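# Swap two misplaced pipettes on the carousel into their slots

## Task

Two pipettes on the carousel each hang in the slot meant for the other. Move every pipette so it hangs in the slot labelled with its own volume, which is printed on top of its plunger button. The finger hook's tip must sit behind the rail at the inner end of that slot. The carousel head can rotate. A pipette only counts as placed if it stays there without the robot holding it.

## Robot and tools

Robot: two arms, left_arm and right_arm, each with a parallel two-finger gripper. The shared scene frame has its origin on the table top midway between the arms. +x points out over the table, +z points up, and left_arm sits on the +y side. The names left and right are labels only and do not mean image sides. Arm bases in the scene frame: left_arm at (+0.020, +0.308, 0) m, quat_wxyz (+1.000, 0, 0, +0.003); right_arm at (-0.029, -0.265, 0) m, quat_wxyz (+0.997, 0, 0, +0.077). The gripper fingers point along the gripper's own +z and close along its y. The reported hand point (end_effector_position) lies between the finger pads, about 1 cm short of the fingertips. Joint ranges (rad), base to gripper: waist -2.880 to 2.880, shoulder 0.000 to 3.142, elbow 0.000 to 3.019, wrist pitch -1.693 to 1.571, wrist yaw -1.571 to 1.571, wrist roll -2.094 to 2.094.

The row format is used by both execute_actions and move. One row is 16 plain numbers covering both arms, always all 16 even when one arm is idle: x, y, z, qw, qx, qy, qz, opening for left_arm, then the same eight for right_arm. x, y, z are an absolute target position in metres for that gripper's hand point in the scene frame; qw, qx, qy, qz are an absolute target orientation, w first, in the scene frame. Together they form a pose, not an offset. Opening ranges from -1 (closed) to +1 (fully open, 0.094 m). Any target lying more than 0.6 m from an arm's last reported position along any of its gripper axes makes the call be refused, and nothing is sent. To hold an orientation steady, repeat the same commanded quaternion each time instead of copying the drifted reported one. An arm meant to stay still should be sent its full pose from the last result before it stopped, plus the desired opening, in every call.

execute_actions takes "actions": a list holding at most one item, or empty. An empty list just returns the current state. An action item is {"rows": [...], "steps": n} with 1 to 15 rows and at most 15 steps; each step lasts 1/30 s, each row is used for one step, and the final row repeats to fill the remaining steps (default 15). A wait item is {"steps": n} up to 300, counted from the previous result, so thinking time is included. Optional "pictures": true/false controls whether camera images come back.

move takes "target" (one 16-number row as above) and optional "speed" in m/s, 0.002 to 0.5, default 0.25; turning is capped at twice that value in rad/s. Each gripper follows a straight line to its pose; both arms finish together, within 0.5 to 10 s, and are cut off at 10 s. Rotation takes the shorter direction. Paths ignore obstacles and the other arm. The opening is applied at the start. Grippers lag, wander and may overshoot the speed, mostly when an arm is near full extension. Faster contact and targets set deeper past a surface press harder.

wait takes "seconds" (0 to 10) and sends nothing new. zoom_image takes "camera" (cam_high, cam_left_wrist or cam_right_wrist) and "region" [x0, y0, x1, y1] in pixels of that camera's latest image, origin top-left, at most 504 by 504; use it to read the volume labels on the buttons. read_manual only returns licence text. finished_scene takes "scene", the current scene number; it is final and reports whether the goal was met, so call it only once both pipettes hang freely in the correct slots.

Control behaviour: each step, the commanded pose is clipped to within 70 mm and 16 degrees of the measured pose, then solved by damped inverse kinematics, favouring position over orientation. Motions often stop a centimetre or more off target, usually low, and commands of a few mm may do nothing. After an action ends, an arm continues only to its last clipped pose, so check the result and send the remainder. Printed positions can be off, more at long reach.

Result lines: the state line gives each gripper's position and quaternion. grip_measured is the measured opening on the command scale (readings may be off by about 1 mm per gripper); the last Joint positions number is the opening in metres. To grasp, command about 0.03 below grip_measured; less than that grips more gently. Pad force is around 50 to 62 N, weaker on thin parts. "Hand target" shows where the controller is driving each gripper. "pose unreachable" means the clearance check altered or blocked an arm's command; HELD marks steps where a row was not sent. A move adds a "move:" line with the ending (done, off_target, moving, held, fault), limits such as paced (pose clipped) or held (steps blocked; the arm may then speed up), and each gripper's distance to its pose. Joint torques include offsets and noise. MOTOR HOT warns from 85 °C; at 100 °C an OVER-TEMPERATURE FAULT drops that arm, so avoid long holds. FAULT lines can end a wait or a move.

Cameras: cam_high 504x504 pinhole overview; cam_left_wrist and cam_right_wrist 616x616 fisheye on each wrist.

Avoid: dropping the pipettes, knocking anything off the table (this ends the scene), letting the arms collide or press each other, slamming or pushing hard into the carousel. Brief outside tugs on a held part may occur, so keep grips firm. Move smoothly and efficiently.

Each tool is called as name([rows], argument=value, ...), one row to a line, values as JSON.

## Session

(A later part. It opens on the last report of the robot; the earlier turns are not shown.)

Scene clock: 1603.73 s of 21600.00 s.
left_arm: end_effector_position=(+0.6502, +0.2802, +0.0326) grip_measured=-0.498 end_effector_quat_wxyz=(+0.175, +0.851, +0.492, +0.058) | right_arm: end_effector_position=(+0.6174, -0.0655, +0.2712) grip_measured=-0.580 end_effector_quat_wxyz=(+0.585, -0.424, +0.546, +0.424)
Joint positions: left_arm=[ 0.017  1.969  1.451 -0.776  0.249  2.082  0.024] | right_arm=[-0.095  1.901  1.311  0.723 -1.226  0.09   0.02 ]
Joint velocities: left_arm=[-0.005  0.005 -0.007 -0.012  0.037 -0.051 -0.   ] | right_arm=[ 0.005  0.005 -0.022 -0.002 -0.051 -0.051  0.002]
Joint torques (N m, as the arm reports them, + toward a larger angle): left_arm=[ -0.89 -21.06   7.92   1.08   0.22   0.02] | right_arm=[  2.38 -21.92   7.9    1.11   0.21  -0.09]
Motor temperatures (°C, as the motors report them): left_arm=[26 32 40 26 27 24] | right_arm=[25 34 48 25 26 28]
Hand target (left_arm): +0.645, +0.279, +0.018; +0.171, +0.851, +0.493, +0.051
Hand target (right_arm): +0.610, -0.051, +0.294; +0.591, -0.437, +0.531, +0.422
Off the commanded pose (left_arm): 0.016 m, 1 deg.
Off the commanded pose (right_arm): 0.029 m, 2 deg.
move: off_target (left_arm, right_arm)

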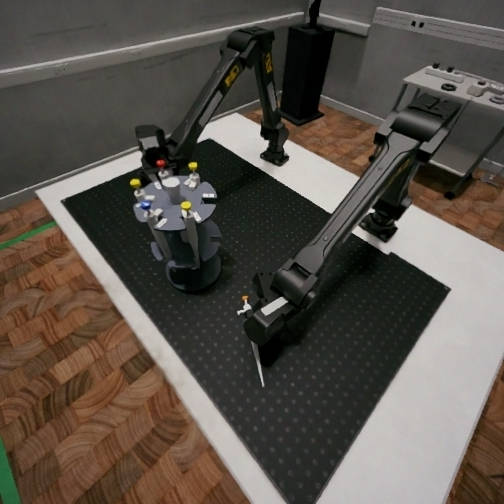

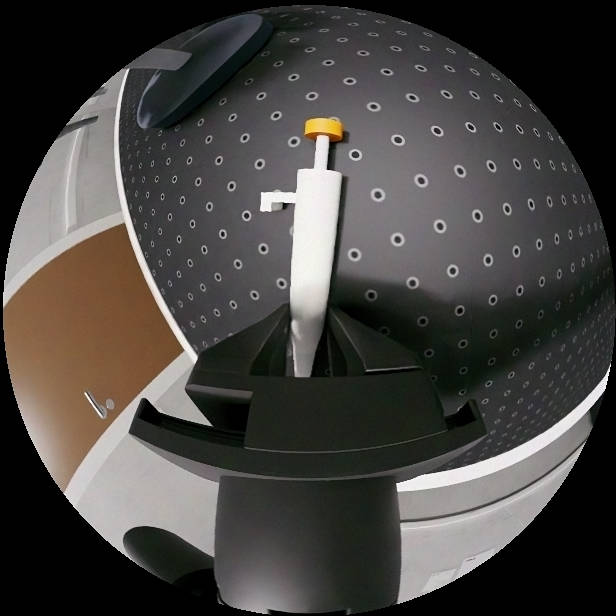

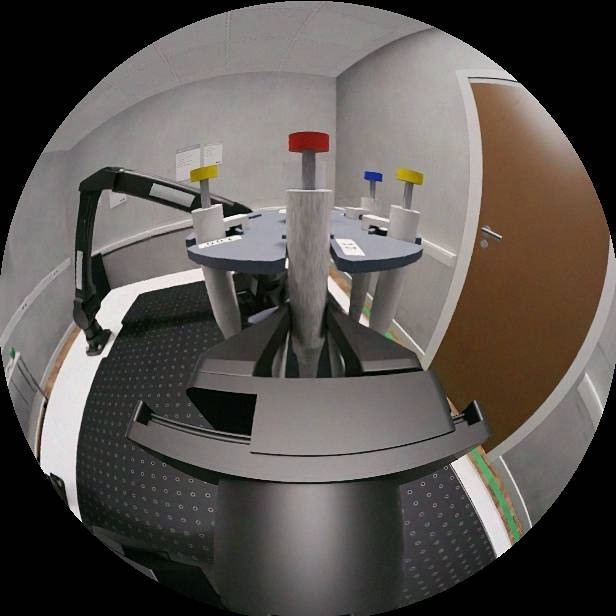

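move(target=[0.640,0.266,0.018,0.1713,0.8511,0.4934,0.0511,-0.5,0.611,-0.044,0.294,0.5753,-0.4387,0.5467,0.4219,-0.612], speed=0.02)

Scene clock: 1616.27 s of 21600.00 s.
left_arm: end_effector_position=(+0.6490, +0.2746, +0.0323) grip_measured=-0.498 end_effector_quat_wxyz=(+0.177, +0.850, +0.493, +0.062) | right_arm: end_effector_position=(+0.6167, -0.0633, +0.2656) grip_measured=-0.580 end_effector_quat_wxyz=(+0.569, -0.421, +0.565, +0.425)
Joint positions: left_arm=[ 0.008  1.962  1.437 -0.757  0.246  2.069  0.024] | right_arm=[-0.091  1.883  1.311  0.594 -1.219  0.021  0.02 ]
Joint velocities: left_arm=[-0.015  0.005  0.007 -0.017  0.022  0.007 -0.   ] | right_arm=[-0.005  0.005 -0.007 -0.022  0.007  0.037 -0.   ]
Joint torques (N m, as the arm reports them, + toward a larger angle): left_arm=[ -1.89 -21.44   7.35   0.87   0.05  -0.04] | right_arm=[  3.36 -21.67   9.06   1.18   0.05  -0.1 ]
Motor temperatures (°C, as the motors report them): left_arm=[26 32 40 26 27 24] | right_arm=[25 35 47 25 26 28]
Hand target (left_arm): +0.640, +0.266, +0.018; +0.171, +0.851, +0.493, +0.051
Hand target (right_arm): +0.610, -0.045, +0.294; +0.576, -0.438, +0.546, +0.422
Off the commanded pose (left_arm): 0.019 m, 1 deg.
Off the commanded pose (right_arm): 0.035 m, 3 deg.
After step 90, 7.70 s passed at rest.
move: off_target (left_arm, right_arm)

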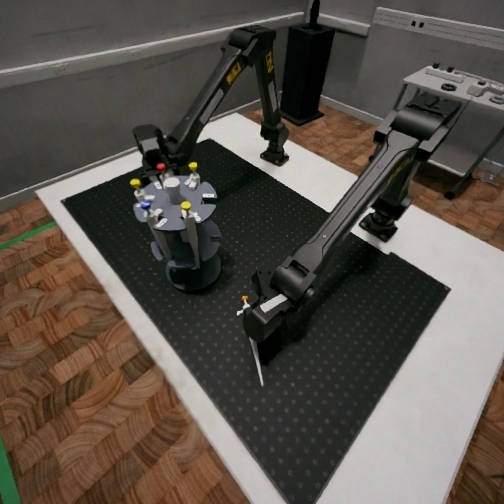

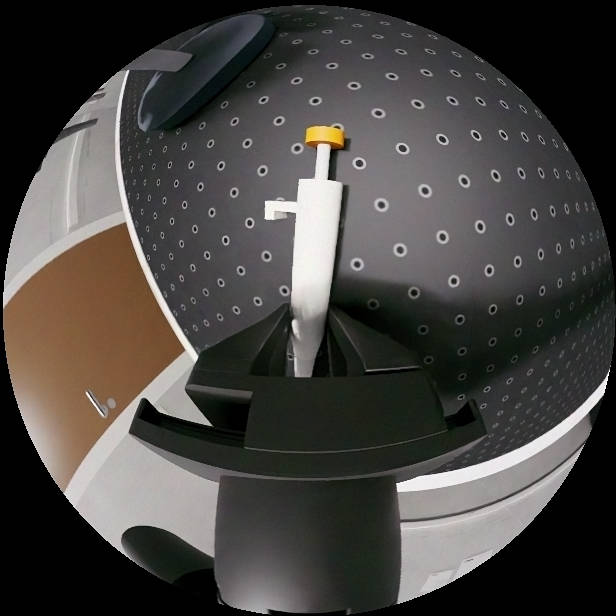

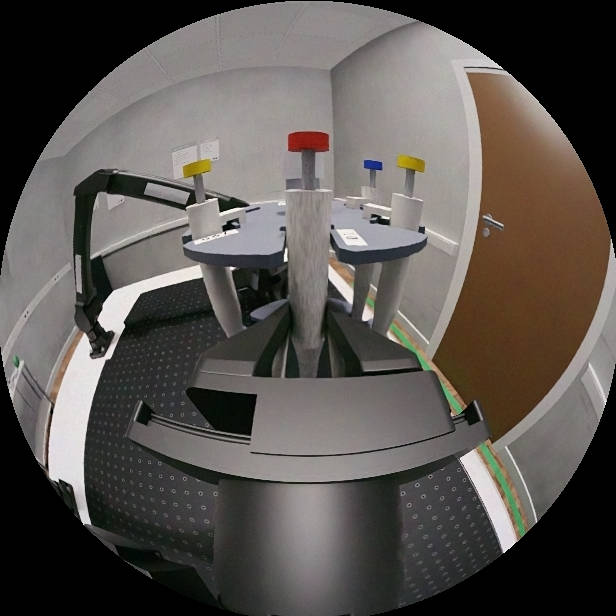

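zoom_image(camera="cam_high", region=[120, 150, 220, 230])

Region (120, 150, 220, 230) of cam_high's 504x504 image, scaled by 5.040, with more detail than that image has; it fills the top 403 rows of this view, and the rest is white.

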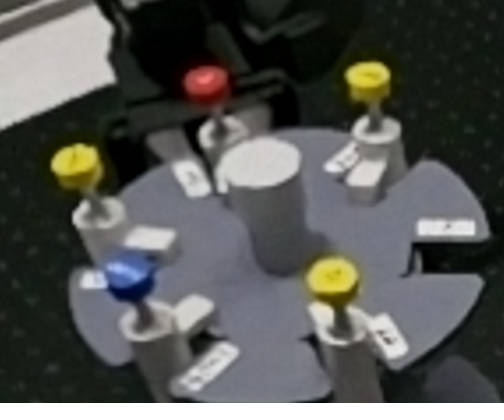

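move(target=[0.645,0.272,0.024,0.1713,0.8511,0.4934,0.0511,-0.605,0.611,-0.056,0.272,0.5753,-0.4387,0.5467,0.4219,-0.612], speed=0.02)

Scene clock: 1623.50 s of 21600.00 s.
left_arm: end_effector_position=(+0.6490, +0.2746, +0.0325) grip_measured=-0.569 end_effector_quat_wxyz=(+0.177, +0.849, +0.493, +0.062) | right_arm: end_effector_position=(+0.6149, -0.0628, +0.2656) grip_measured=-0.580 end_effector_quat_wxyz=(+0.567, -0.424, +0.562, +0.427)
Joint positions: left_arm=[ 0.008  1.962  1.437 -0.757  0.246  2.068  0.02 ] | right_arm=[-0.091  1.883  1.311  0.593 -1.229  0.019  0.02 ]
Joint velocities: left_arm=[-0.005 -0.005  0.007 -0.007 -0.081 -0.051  0.   ] | right_arm=[-0.005  0.005  0.002  0.002  0.007  0.051 -0.   ]
Joint torques (N m, as the arm reports them, + toward a larger angle): left_arm=[ -0.83 -20.91   9.64   0.1    0.21   0.  ] | right_arm=[  1.22 -19.03   7.64   3.34  -0.27  -0.15]
Motor temperatures (°C, as the motors report them): left_arm=[26 32 39 26 27 24] | right_arm=[25 35 47 25 26 28]
Hand target (left_arm): +0.645, +0.272, +0.024; +0.171, +0.851, +0.493, +0.051
Hand target (right_arm): +0.611, -0.056, +0.272; +0.575, -0.439, +0.547, +0.422
Off the commanded pose (left_arm): 0.010 m, 1 deg.
Off the commanded pose (right_arm): 0.010 m, 3 deg.
After step 90, 2.67 s passed at rest.
move: off_target (right_arm)

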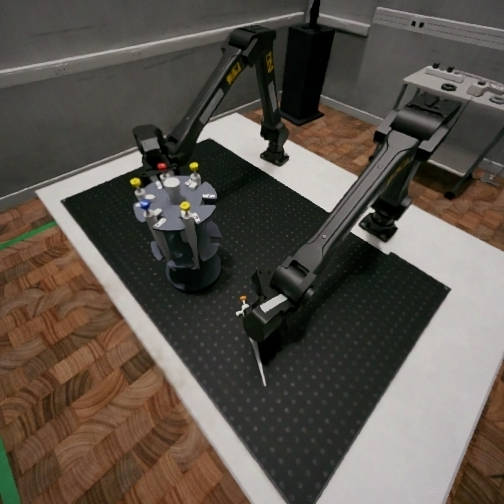

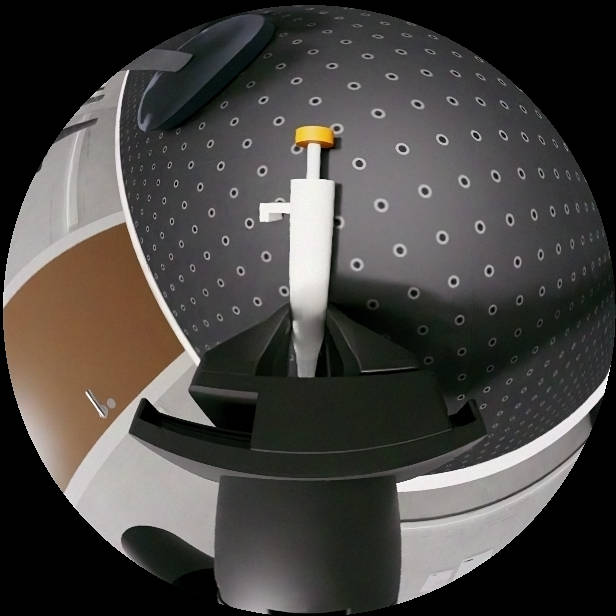

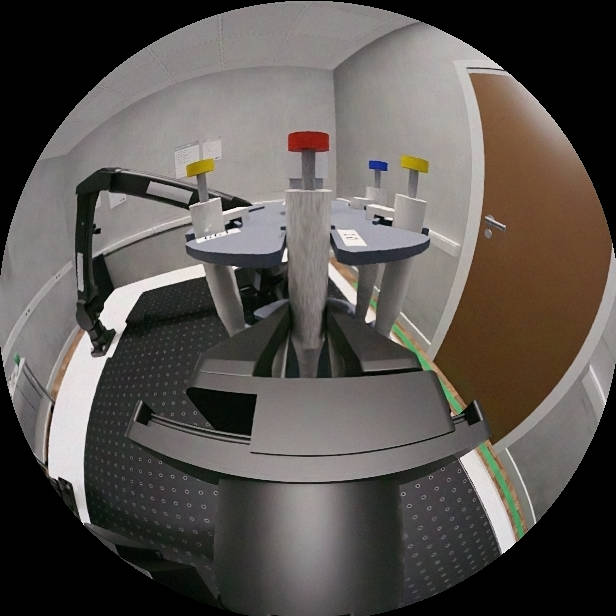

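move(target=[0.645,0.285,0.10,0.1713,0.8511,0.4934,0.0511,-0.605,0.612,-0.056,0.258,0.5753,-0.4387,0.5467,0.4219,-0.612], speed=0.05)

Scene clock: 1627.33 s of 21600.00 s.
left_arm: end_effector_position=(+0.6256, +0.2799, +0.0725) grip_measured=-0.569 end_effector_quat_wxyz=(+0.158, +0.852, +0.498, +0.029) | right_arm: end_effector_position=(+0.6137, -0.0628, +0.2664) grip_measured=-0.580 end_effector_quat_wxyz=(+0.572, -0.429, +0.556, +0.423)
Joint positions: left_arm=[ 0.017  1.897  1.466 -0.932  0.248  2.082  0.02 ] | right_arm=[-0.091  1.883  1.306  0.617 -1.23   0.018  0.02 ]
Joint velocities: left_arm=[ 0.005 -0.015  0.032 -0.002  0.022 -0.007 -0.001] | right_arm=[-0.005 -0.024  0.007 -0.012 -0.037 -0.037 -0.   ]
Joint torques (N m, as the arm reports them, + toward a larger angle): left_arm=[ -0.16 -22.35  14.81  -0.1    0.36   0.04] | right_arm=[  1.24 -16.87   7.16   3.62  -0.26  -0.13]
Motor temperatures (°C, as the motors report them): left_arm=[26 32 40 26 27 24] | right_arm=[25 35 47 25 26 28]
Hand target (left_arm): +0.644, +0.285, +0.100; +0.171, +0.851, +0.493, +0.051
Hand target (right_arm): +0.612, -0.056, +0.258; +0.575, -0.439, +0.547, +0.422
Off the commanded pose (left_arm): 0.034 m, 3 deg.
Off the commanded pose (right_arm): 0.011 m, 2 deg.
move: off_target (left_arm, right_arm)

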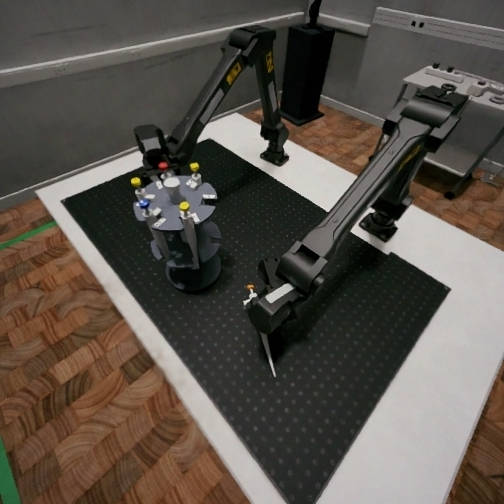

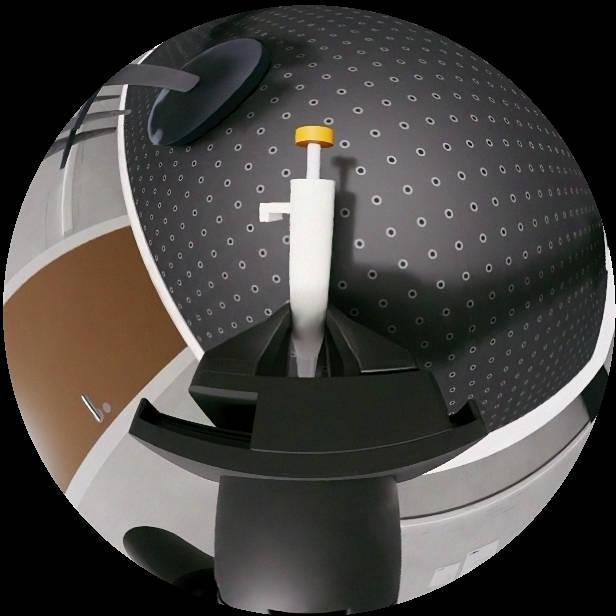

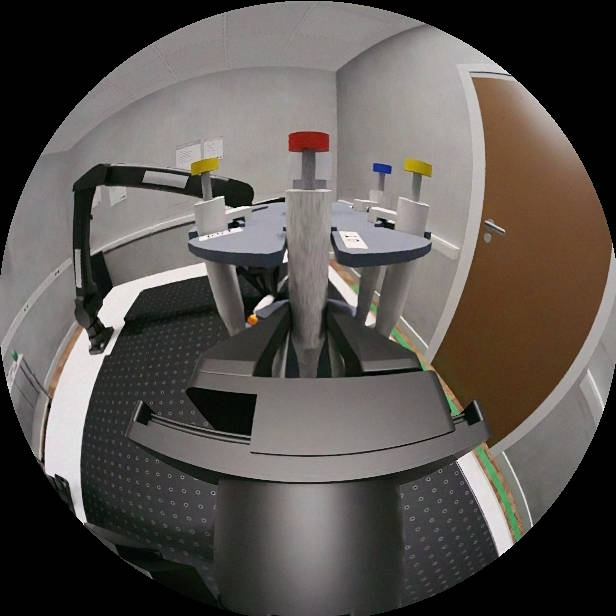

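move(target=[0.50,0.20,0.29,0.6075,0.3903,0.5281,-0.4490,-0.605,0.612,-0.056,0.249,0.5753,-0.4387,0.5467,0.4219,-0.612], speed=0.15)

Scene clock: 1638.57 s of 21600.00 s.
left_arm: end_effector_position=(+0.5350, +0.2175, +0.2258) grip_measured=-0.568 end_effector_quat_wxyz=(+0.512, +0.570, +0.548, -0.337) | right_arm: end_effector_position=(+0.6137, -0.0628, +0.2653) grip_measured=-0.580 end_effector_quat_wxyz=(+0.577, -0.432, +0.551, +0.420)
Joint positions: left_arm=[ 0.144  1.685  1.261 -1.022  1.317  1.664  0.02 ] | right_arm=[-0.091  1.888  1.303  0.641 -1.23   0.018  0.02 ]
Joint velocities: left_arm=[-0.015 -0.005 -0.022 -0.012  0.007 -0.066 -0.001] | right_arm=[-0.005  0.015  0.002  0.002 -0.022  0.037  0.   ]
Joint torques (N m, as the arm reports them, + toward a larger angle): left_arm=[ -0.75 -17.33  10.     0.09   0.66   0.04] | right_arm=[  1.51 -16.55   6.85   3.45  -0.21  -0.11]
Motor temperatures (°C, as the motors report them): left_arm=[26 33 41 26 28 24] | right_arm=[25 34 46 25 26 28]
Hand target (left_arm): +0.535, +0.218, +0.226; +0.511, +0.570, +0.548, -0.337
Hand target (right_arm): +0.612, -0.056, +0.249; +0.575, -0.439, +0.547, +0.422
Off the commanded pose (left_arm): 0.075 m, 27 deg; orientation clipped at the last step of the last action.
Off the commanded pose (right_arm): 0.018 m, 1 deg.
After step 90, 2.43 s passed at rest.
move: held (left_arm), off_target (right_arm); limits=paced,held; held on 51 of 174 steps (left_arm), including the last (left_arm)
pose unreachable (left arm): on one or more control steps of this call this arm could not follow its commanded pose, so it was not sent that pose on those steps. On the call's last step it was still not sent that pose. It may still have moved: this result reports where it is.
cause: the commanded pose would bring two parts of the arm too close to each other (its wrist (the part past joint 4) and its wrist camera, with joints 5 (wrist yaw) and 6 (wrist roll) between them).

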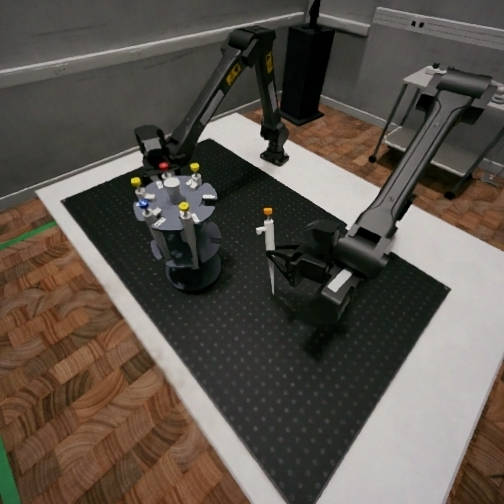

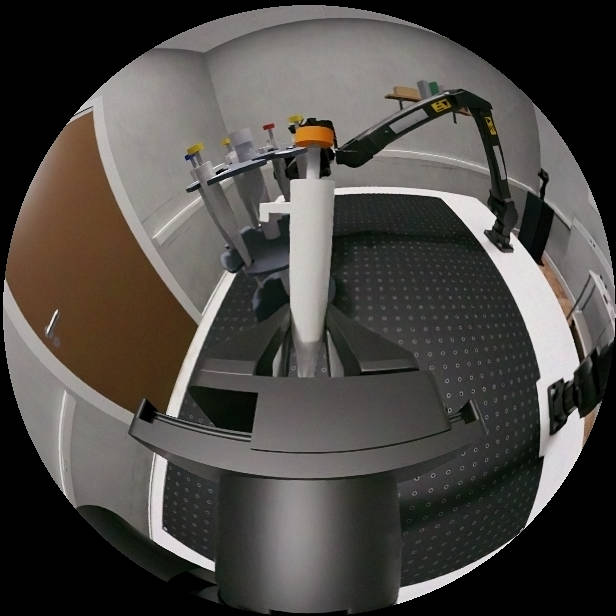

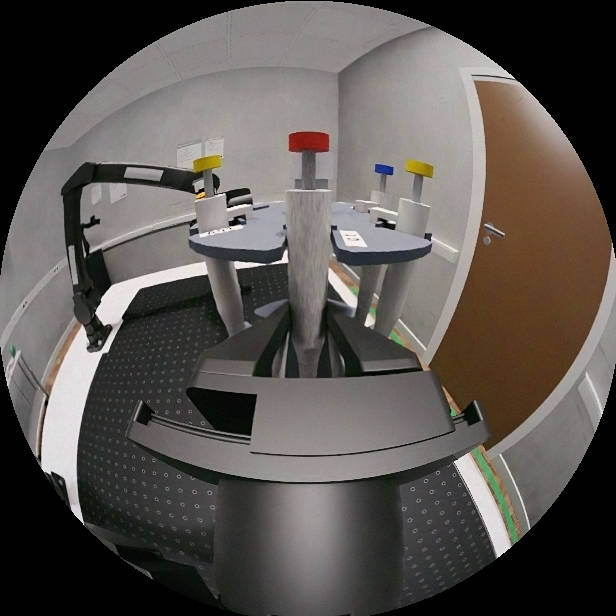

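execute_actions(actions=[])

Scene clock: 1649.60 s of 21600.00 s.
left_arm: end_effector_position=(+0.5350, +0.2175, +0.2258) grip_measured=-0.568 end_effector_quat_wxyz=(+0.512, +0.570, +0.548, -0.337) | right_arm: end_effector_position=(+0.6137, -0.0628, +0.2653) grip_measured=-0.580 end_effector_quat_wxyz=(+0.577, -0.432, +0.551, +0.420)
Joint positions: left_arm=[ 0.144  1.685  1.261 -1.022  1.317  1.664  0.02 ] | right_arm=[-0.091  1.888  1.303  0.641 -1.23   0.018  0.02 ]
Joint velocities: left_arm=[-0.005  0.005  0.007  0.012  0.081  0.007 -0.   ] | right_arm=[-0.015 -0.015  0.002 -0.007  0.037  0.007  0.001]
Joint torques (N m, as the arm reports them, + toward a larger angle): left_arm=[ -0.39 -17.14   9.95   0.14   0.62   0.06] | right_arm=[  1.65 -16.16   6.88   3.44  -0.2   -0.13]
Motor temperatures (°C, as the motors report them): left_arm=[26 32 40 26 28 24] | right_arm=[25 34 46 25 26 28]
Hand target (left_arm): +0.535, +0.218, +0.226; +0.511, +0.570, +0.548, -0.337
Hand target (right_arm): +0.612, -0.056, +0.249; +0.575, -0.439, +0.547, +0.422
Off the commanded pose (left_arm): 0.075 m, 27 deg; orientation clipped at the last step of the last action.
Off the commanded pose (right_arm): 0.018 m, 1 deg.
Steps of this call (steps 1 to 90: nothing new was sent; then 8.03 s passed at rest). Readings (end_effector_position):
1: left_arm (+0.5350, +0.2175, +0.2258) | right_arm (+0.6137, -0.0628, +0.2653)
2: left_arm (+0.5350, +0.2175, +0.2258) | right_arm (+0.6137, -0.0628, +0.2653)
4: left_arm (+0.5350, +0.2175, +0.2258) | right_arm (+0.6137, -0.0628, +0.2653)
8: left_arm (+0.5350, +0.2175, +0.2258) | right_arm (+0.6137, -0.0628, +0.2653)
90: the state above

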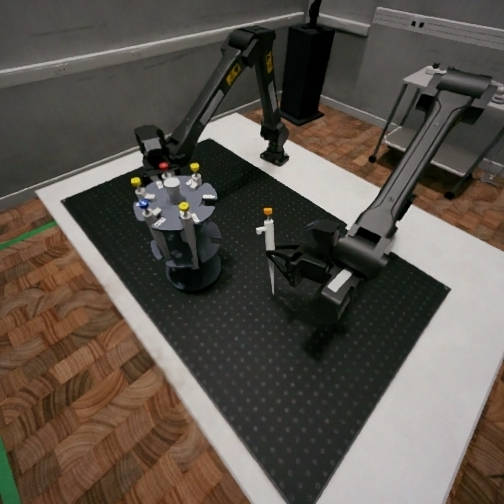

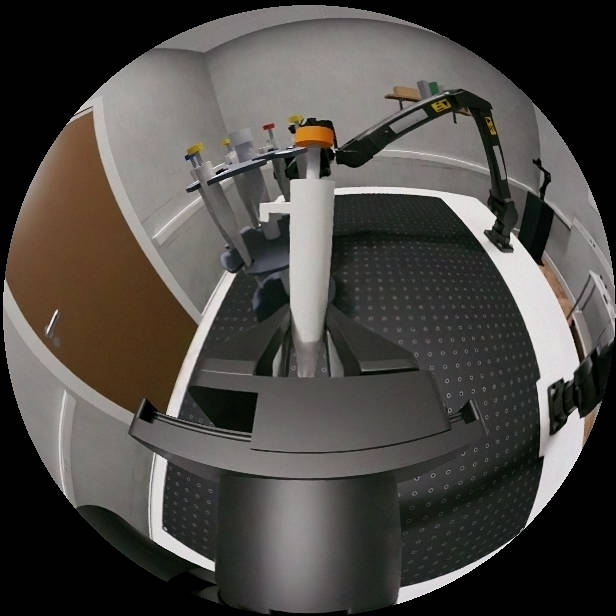

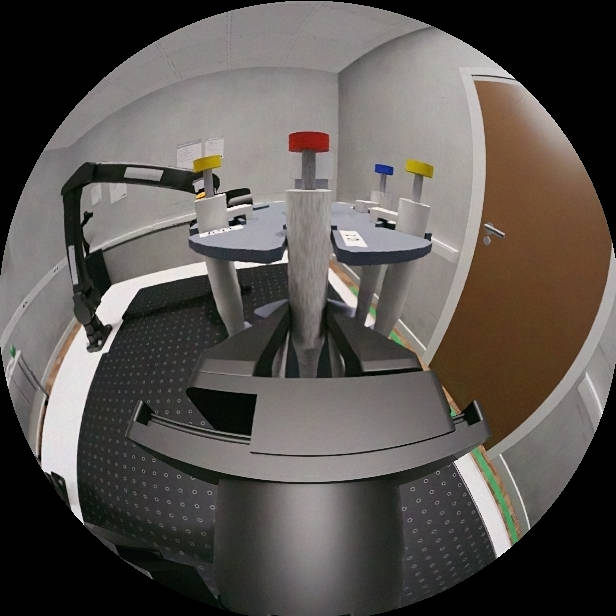

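move(target=[0.535,0.2175,0.2258,0.512,0.570,0.548,-0.337,-0.605, 0.612,-0.056,0.243,0.5753,-0.4387,0.5467,0.4219,-0.612], speed=0.02)

Scene clock: 1652.50 s of 21600.00 s.
left_arm: end_effector_position=(+0.5350, +0.2175, +0.2258) grip_measured=-0.568 end_effector_quat_wxyz=(+0.512, +0.570, +0.548, -0.337) | right_arm: end_effector_position=(+0.6140, -0.0628, +0.2650) grip_measured=-0.580 end_effector_quat_wxyz=(+0.581, -0.434, +0.548, +0.418)
Joint positions: left_arm=[ 0.144  1.685  1.261 -1.022  1.317  1.664  0.02 ] | right_arm=[-0.091  1.892  1.303  0.657 -1.23   0.018  0.02 ]
Joint velocities: left_arm=[ 0.005  0.015 -0.012 -0.022 -0.037 -0.007  0.   ] | right_arm=[-0.015 -0.024  0.007 -0.017  0.007  0.037 -0.001]
Joint torques (N m, as the arm reports them, + toward a larger angle): left_arm=[ -0.92 -17.55   9.71   0.24   0.64   0.03] | right_arm=[  1.33 -15.74   6.57   3.25  -0.21  -0.13]
Motor temperatures (°C, as the motors report them): left_arm=[26 32 40 26 28 24] | right_arm=[25 34 46 25 26 28]
Hand target (left_arm): +0.535, +0.218, +0.226; +0.512, +0.570, +0.548, -0.337
Hand target (right_arm): +0.612, -0.056, +0.243; +0.575, -0.439, +0.547, +0.422
Off the commanded pose (left_arm): 0.000 m, 0 deg.
Off the commanded pose (right_arm): 0.023 m, 1 deg.
move: off_target (right_arm)

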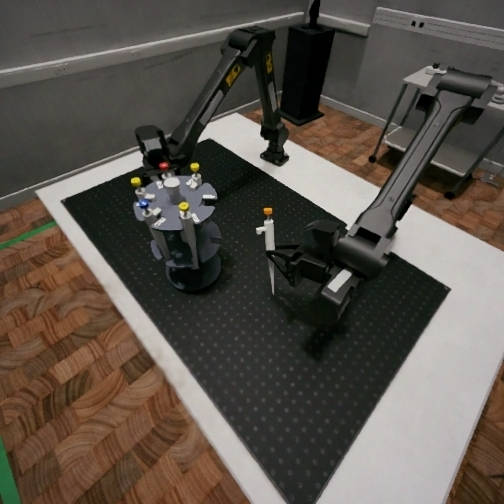

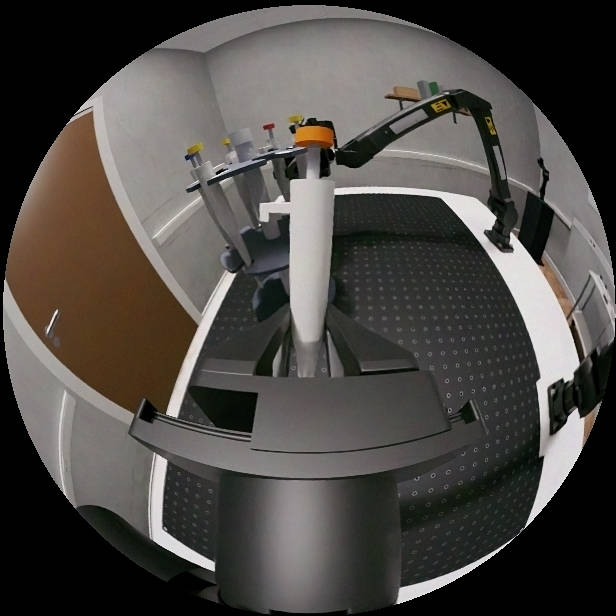

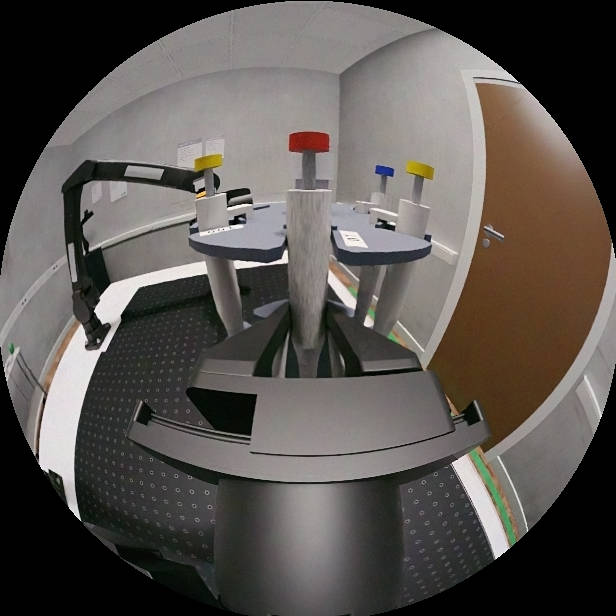

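move(target=[0.535,0.2175,0.2258,0.512,0.570,0.548,-0.337,-0.605, 0.612,-0.056,0.236,0.5753,-0.4387,0.5467,0.4219,-0.612], speed=0.02)

Scene clock: 1655.63 s of 21600.00 s.
left_arm: end_effector_position=(+0.5350, +0.2175, +0.2258) grip_measured=-0.568 end_effector_quat_wxyz=(+0.512, +0.570, +0.548, -0.337) | right_arm: end_effector_position=(+0.6145, -0.0627, +0.2645) grip_measured=-0.580 end_effector_quat_wxyz=(+0.585, -0.437, +0.543, +0.415)
Joint positions: left_arm=[ 0.144  1.685  1.261 -1.022  1.317  1.664  0.02 ] | right_arm=[-0.091  1.897  1.303  0.676 -1.23   0.018  0.02 ]
Joint velocities: left_arm=[ 0.005 -0.005 -0.012  0.007 -0.066  0.037 -0.   ] | right_arm=[-0.015 -0.005 -0.002 -0.012 -0.037 -0.037  0.001]
Joint torques (N m, as the arm reports them, + toward a larger angle): left_arm=[ -0.86 -17.77   9.75   0.23   0.62   0.04] | right_arm=[  1.53 -14.91   6.07   3.17  -0.21  -0.14]
Motor temperatures (°C, as the motors report them): left_arm=[26 32 40 26 28 24] | right_arm=[25 34 46 25 26 28]
Hand target (left_arm): +0.535, +0.218, +0.226; +0.512, +0.570, +0.548, -0.337
Hand target (right_arm): +0.612, -0.056, +0.236; +0.575, -0.439, +0.547, +0.422
Off the commanded pose (left_arm): 0.000 m, 0 deg.
Off the commanded pose (right_arm): 0.029 m, 1 deg.
move: off_target (right_arm)

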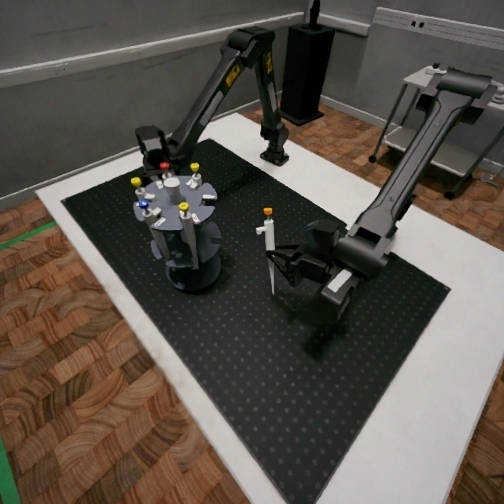

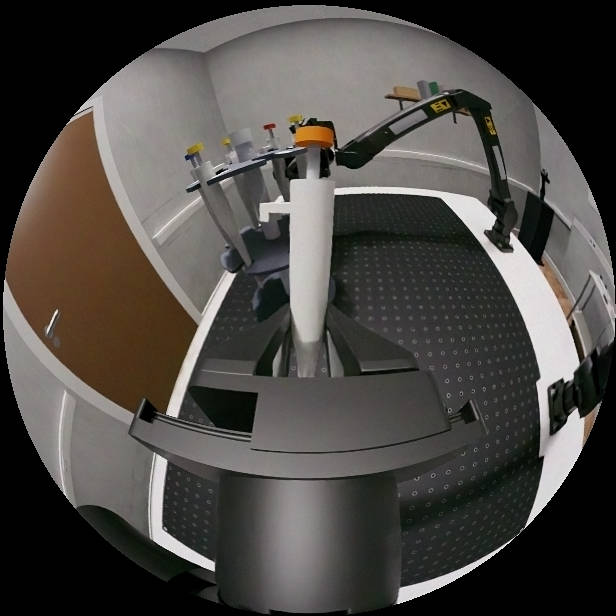

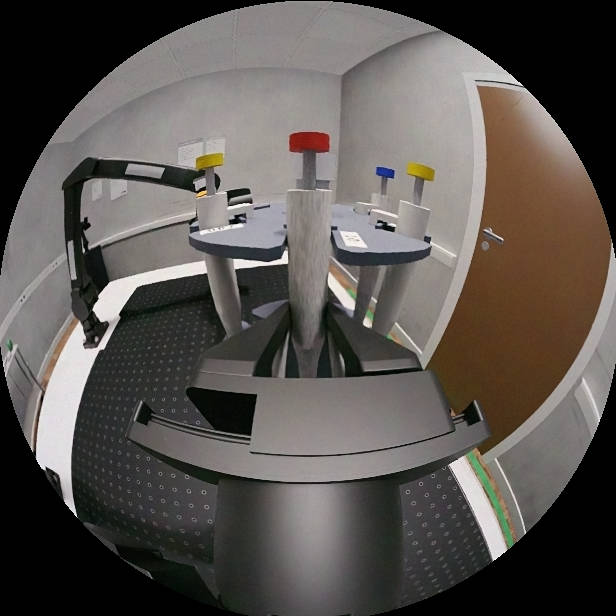

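zoom_image(camera="cam_left_wrist", region=[180,100,340,220])

zoom_image(camera="cam_high", region=[110,140,240,240])

Region (180, 100, 340, 220) of cam_left_wrist's 616x616 image, scaled by 3.150, with more detail than that image has; it fills the top 378 rows of this view, and the rest is white.

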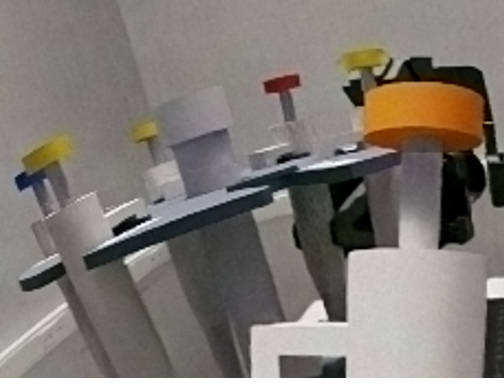

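Region (110, 140, 240, 240) of cam_high's 504x504 image, scaled by 3.877, with more detail than that image has; it fills the top 388 rows of this view, and the rest is white.

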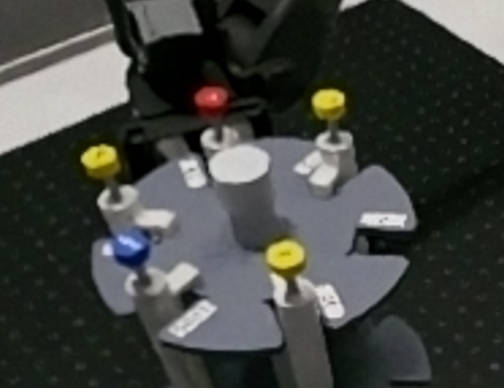

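move(target=[0.535,0.2175,0.2258,0.512,0.570,0.548,-0.337,-0.605, 0.610,-0.056,0.229,0.5753,-0.4387,0.5467,0.4219,-0.612], speed=0.02)

Scene clock: 1661.63 s of 21600.00 s.
left_arm: end_effector_position=(+0.5350, +0.2175, +0.2258) grip_measured=-0.568 end_effector_quat_wxyz=(+0.512, +0.570, +0.548, -0.337) | right_arm: end_effector_position=(+0.6123, -0.0629, +0.2636) grip_measured=-0.580 end_effector_quat_wxyz=(+0.589, -0.440, +0.539, +0.412)
Joint positions: left_arm=[ 0.144  1.685  1.261 -1.022  1.317  1.664  0.02 ] | right_arm=[-0.091  1.897  1.294  0.7   -1.23   0.018  0.02 ]
Joint velocities: left_arm=[-0.005 -0.005  0.007  0.007 -0.066 -0.081 -0.   ] | right_arm=[-0.005 -0.024 -0.012  0.007 -0.037 -0.037 -0.002]
Joint torques (N m, as the arm reports them, + toward a larger angle): left_arm=[ -0.79 -17.45   9.87   0.3    0.62   0.01] | right_arm=[  1.87 -14.62   5.7    2.89  -0.2   -0.12]
Motor temperatures (°C, as the motors report them): left_arm=[26 32 40 26 28 24] | right_arm=[25 33 45 25 26 28]
Hand target (left_arm): +0.535, +0.218, +0.226; +0.512, +0.570, +0.548, -0.337
Hand target (right_arm): +0.609, -0.056, +0.230; +0.575, -0.439, +0.547, +0.422
Off the commanded pose (left_arm): 0.000 m, 0 deg.
Off the commanded pose (right_arm): 0.035 m, 2 deg.
After step 90, 0.97 s passed at rest.
move: off_target (right_arm)

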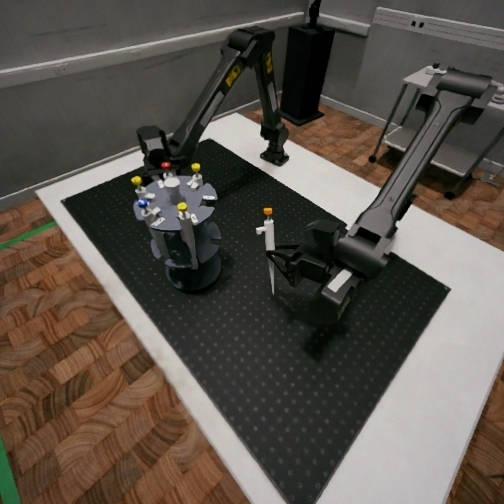

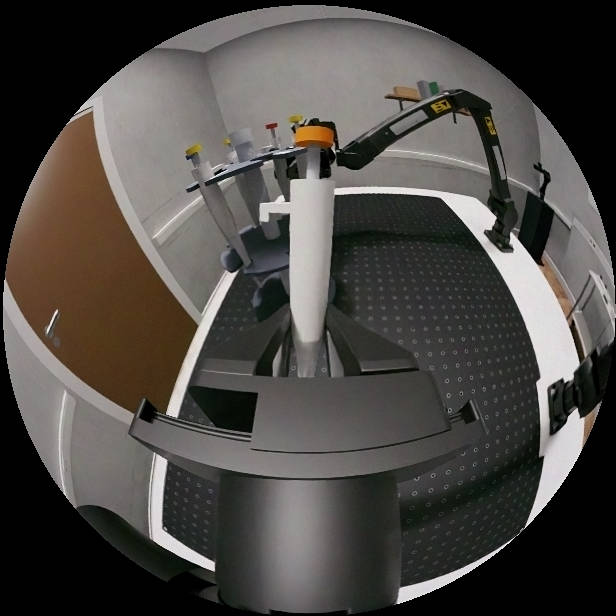

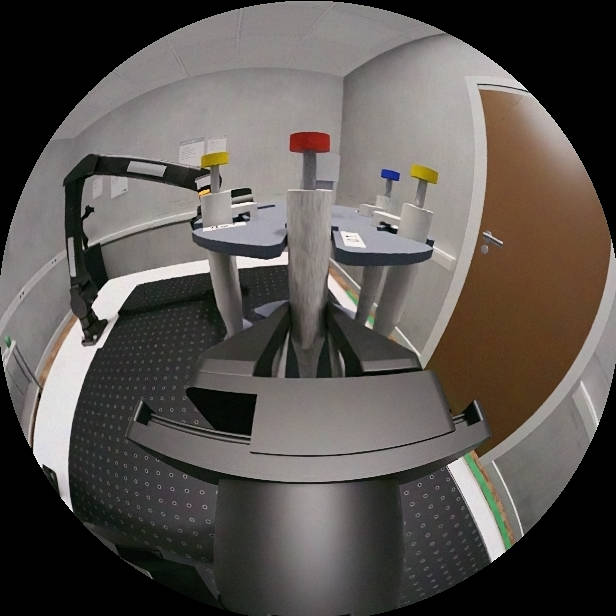

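zoom_image(camera="cam_left_wrist", region=[220,110,320,185])

Region (220, 110, 320, 185) of cam_left_wrist's 616x616 image, scaled by 5.040, with more detail than that image has; it fills the top 378 rows of this view, and the rest is white.

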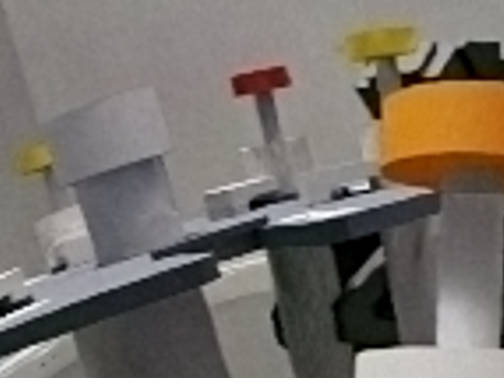

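execute_actions([
  {"rows": [[0.535,0.2175,0.2258,0.512,0.570,0.548,-0.337,-0.605, 0.610,-0.056,0.240,0.5753,-0.4387,0.5467,0.4219,-0.600],[0.535,0.2175,0.2258,0.512,0.570,0.548,-0.337,-0.605, 0.610,-0.056,0.240,0.5753,-0.4387,0.5467,0.4219,-0.595],[0.535,0.2175,0.2258,0.512,0.570,0.548,-0.337,-0.605, 0.610,-0.056,0.240,0.5753,-0.4387,0.5467,0.4219,-0.590],[0.535,0.2175,0.2258,0.512,0.570,0.548,-0.337,-0.605, 0.610,-0.056,0.240,0.5753,-0.4387,0.5467,0.4219,-0.587],[0.535,0.2175,0.2258,0.512,0.570,0.548,-0.337,-0.605, 0.610,-0.056,0.240,0.5753,-0.4387,0.5467,0.4219,-0.585],[0.535,0.2175,0.2258,0.512,0.570,0.548,-0.337,-0.605, 0.610,-0.056,0.240,0.5753,-0.4387,0.5467,0.4219,-0.583],[0.535,0.2175,0.2258,0.512,0.570,0.548,-0.337,-0.605, 0.610,-0.056,0.240,0.5753,-0.4387,0.5467,0.4219,-0.582],[0.535,0.2175,0.2258,0.512,0.570,0.548,-0.337,-0.605, 0.610,-0.056,0.240,0.5753,-0.4387,0.5467,0.4219,-0.581],[0.535,0.2175,0.2258,0.512,0.570,0.548,-0.337,-0.605, 0.610,-0.056,0.240,0.5753,-0.4387,0.5467,0.4219,-0.580],[0.535,0.2175,0.2258,0.512,0.570,0.548,-0.337,-0.605, 0.610,-0.056,0.240,0.5753,-0.4387,0.5467,0.4219,-0.578],[0.535,0.2175,0.2258,0.512,0.570,0.548,-0.337,-0.605, 0.610,-0.056,0.240,0.5753,-0.4387,0.5467,0.4219,-0.575],[0.535,0.2175,0.2258,0.512,0.570,0.548,-0.337,-0.605, 0.610,-0.056,0.240,0.5753,-0.4387,0.5467,0.4219,-0.570],[0.535,0.2175,0.2258,0.512,0.570,0.548,-0.337,-0.605, 0.610,-0.056,0.240,0.5753,-0.4387,0.5467,0.4219,-0.565],[0.535,0.2175,0.2258,0.512,0.570,0.548,-0.337,-0.605, 0.610,-0.056,0.240,0.5753,-0.4387,0.5467,0.4219,-0.560]], "steps": 15},
])

Scene clock: 1684.37 s of 21600.00 s.
left_arm: end_effector_position=(+0.5350, +0.2175, +0.2258) grip_measured=-0.568 end_effector_quat_wxyz=(+0.512, +0.570, +0.548, -0.337) | right_arm: end_effector_position=(+0.6123, -0.0629, +0.2636) grip_measured=-0.557 end_effector_quat_wxyz=(+0.589, -0.440, +0.539, +0.412)
Joint positions: left_arm=[ 0.144  1.685  1.261 -1.022  1.317  1.664  0.02 ] | right_arm=[-0.091  1.897  1.294  0.7   -1.23   0.018  0.021]
Joint velocities: left_arm=[ 0.005  0.005  0.002  0.002  0.051 -0.007 -0.   ] | right_arm=[-0.005 -0.015 -0.002 -0.002  0.051  0.007  0.   ]
Joint torques (N m, as the arm reports them, + toward a larger angle): left_arm=[ -0.63 -17.85   9.73   0.28   0.61   0.03] | right_arm=[  1.44 -16.06   6.47   1.75  -0.2   -0.07]
Motor temperatures (°C, as the motors report them): left_arm=[26 32 40 26 28 24] | right_arm=[25 33 44 25 26 28]
Hand target (left_arm): +0.535, +0.218, +0.226; +0.512, +0.570, +0.548, -0.337
Hand target (right_arm): +0.610, -0.056, +0.240; +0.575, -0.439, +0.546, +0.422
Off the commanded pose (left_arm): 0.000 m, 0 deg.
Off the commanded pose (right_arm): 0.025 m, 2 deg.
Steps of this call (steps 1 to 90: nothing new was sent; then 19.23 s passed at rest; steps 91 to 105: all 15 steps of this action). Readings (end_effector_position):
91: left_arm (+0.5350, +0.2175, +0.2258) | right_arm (+0.6123, -0.0629, +0.2636)
92: left_arm (+0.5350, +0.2175, +0.2258) | right_arm (+0.6123, -0.0629, +0.2636)
94: left_arm (+0.5350, +0.2175, +0.2258) | right_arm (+0.6123, -0.0629, +0.2636)
98: left_arm (+0.5350, +0.2175, +0.2258) | right_arm (+0.6123, -0.0629, +0.2636)
105: the state above

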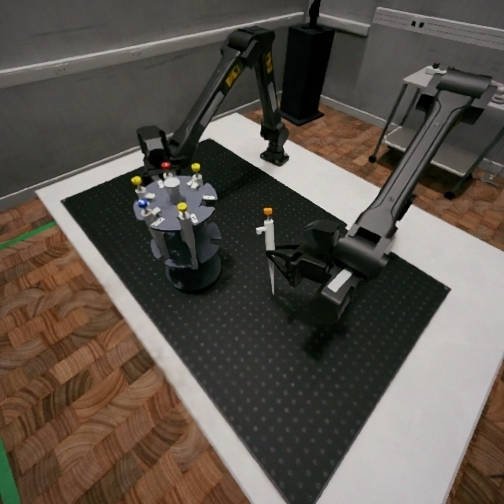

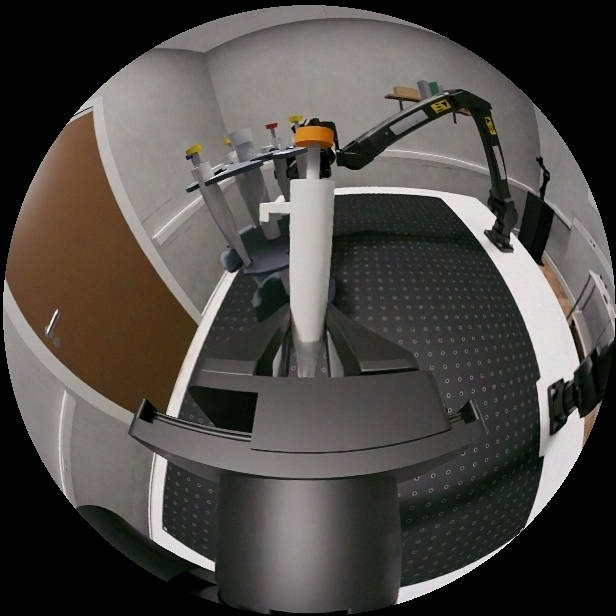

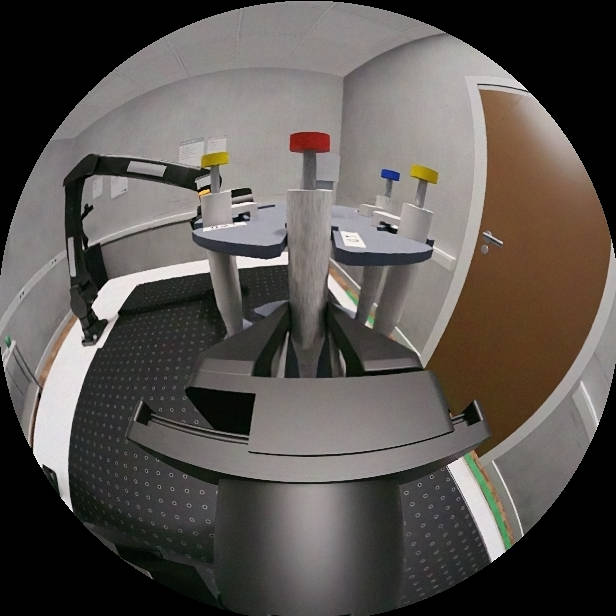

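move(target=[0.535,0.2175,0.2258,0.512,0.570,0.548,-0.337,-0.605, 0.610,-0.056,0.245,0.5753,-0.4387,0.5467,0.4219,-0.35], speed=0.02)

Scene clock: 1687.97 s of 21600.00 s.
left_arm: end_effector_position=(+0.5350, +0.2175, +0.2258) grip_measured=-0.568 end_effector_quat_wxyz=(+0.512, +0.570, +0.548, -0.337) | right_arm: end_effector_position=(+0.6121, -0.0628, +0.2636) grip_measured=-0.351 end_effector_quat_wxyz=(+0.589, -0.440, +0.539, +0.412)
Joint positions: left_arm=[ 0.144  1.685  1.261 -1.022  1.317  1.664  0.02 ] | right_arm=[-0.091  1.897  1.294  0.7   -1.231  0.018  0.03 ]
Joint velocities: left_arm=[-0.015 -0.005  0.002  0.022  0.066 -0.095  0.001] | right_arm=[-0.024 -0.024  0.007  0.007  0.037 -0.095 -0.001]
Joint torques (N m, as the arm reports them, + toward a larger angle): left_arm=[ -0.66 -17.27   9.72   0.33   0.63   0.02] | right_arm=[  1.73 -16.31   6.63   1.34  -0.17  -0.1 ]
Motor temperatures (°C, as the motors report them): left_arm=[26 32 40 26 28 24] | right_arm=[25 33 44 25 26 28]
Hand target (left_arm): +0.535, +0.218, +0.226; +0.512, +0.570, +0.548, -0.337
Hand target (right_arm): +0.610, -0.056, +0.245; +0.575, -0.439, +0.546, +0.422
Off the commanded pose (left_arm): 0.000 m, 0 deg.
Off the commanded pose (right_arm): 0.020 m, 2 deg.
move: off_target (right_arm)

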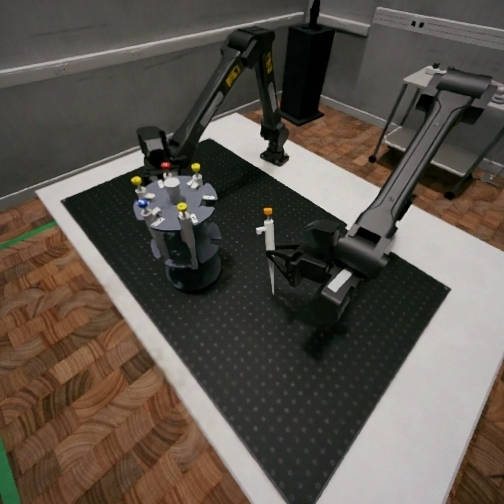

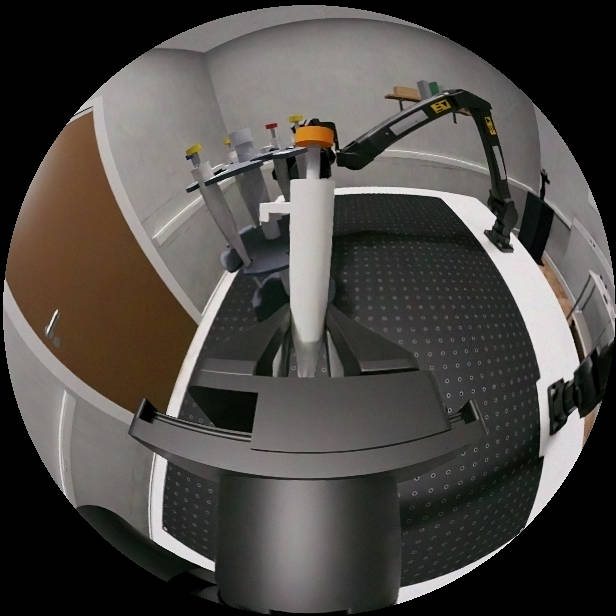

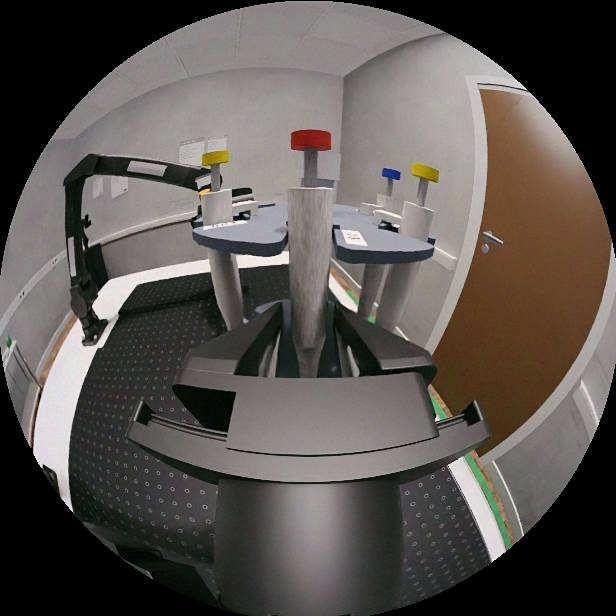

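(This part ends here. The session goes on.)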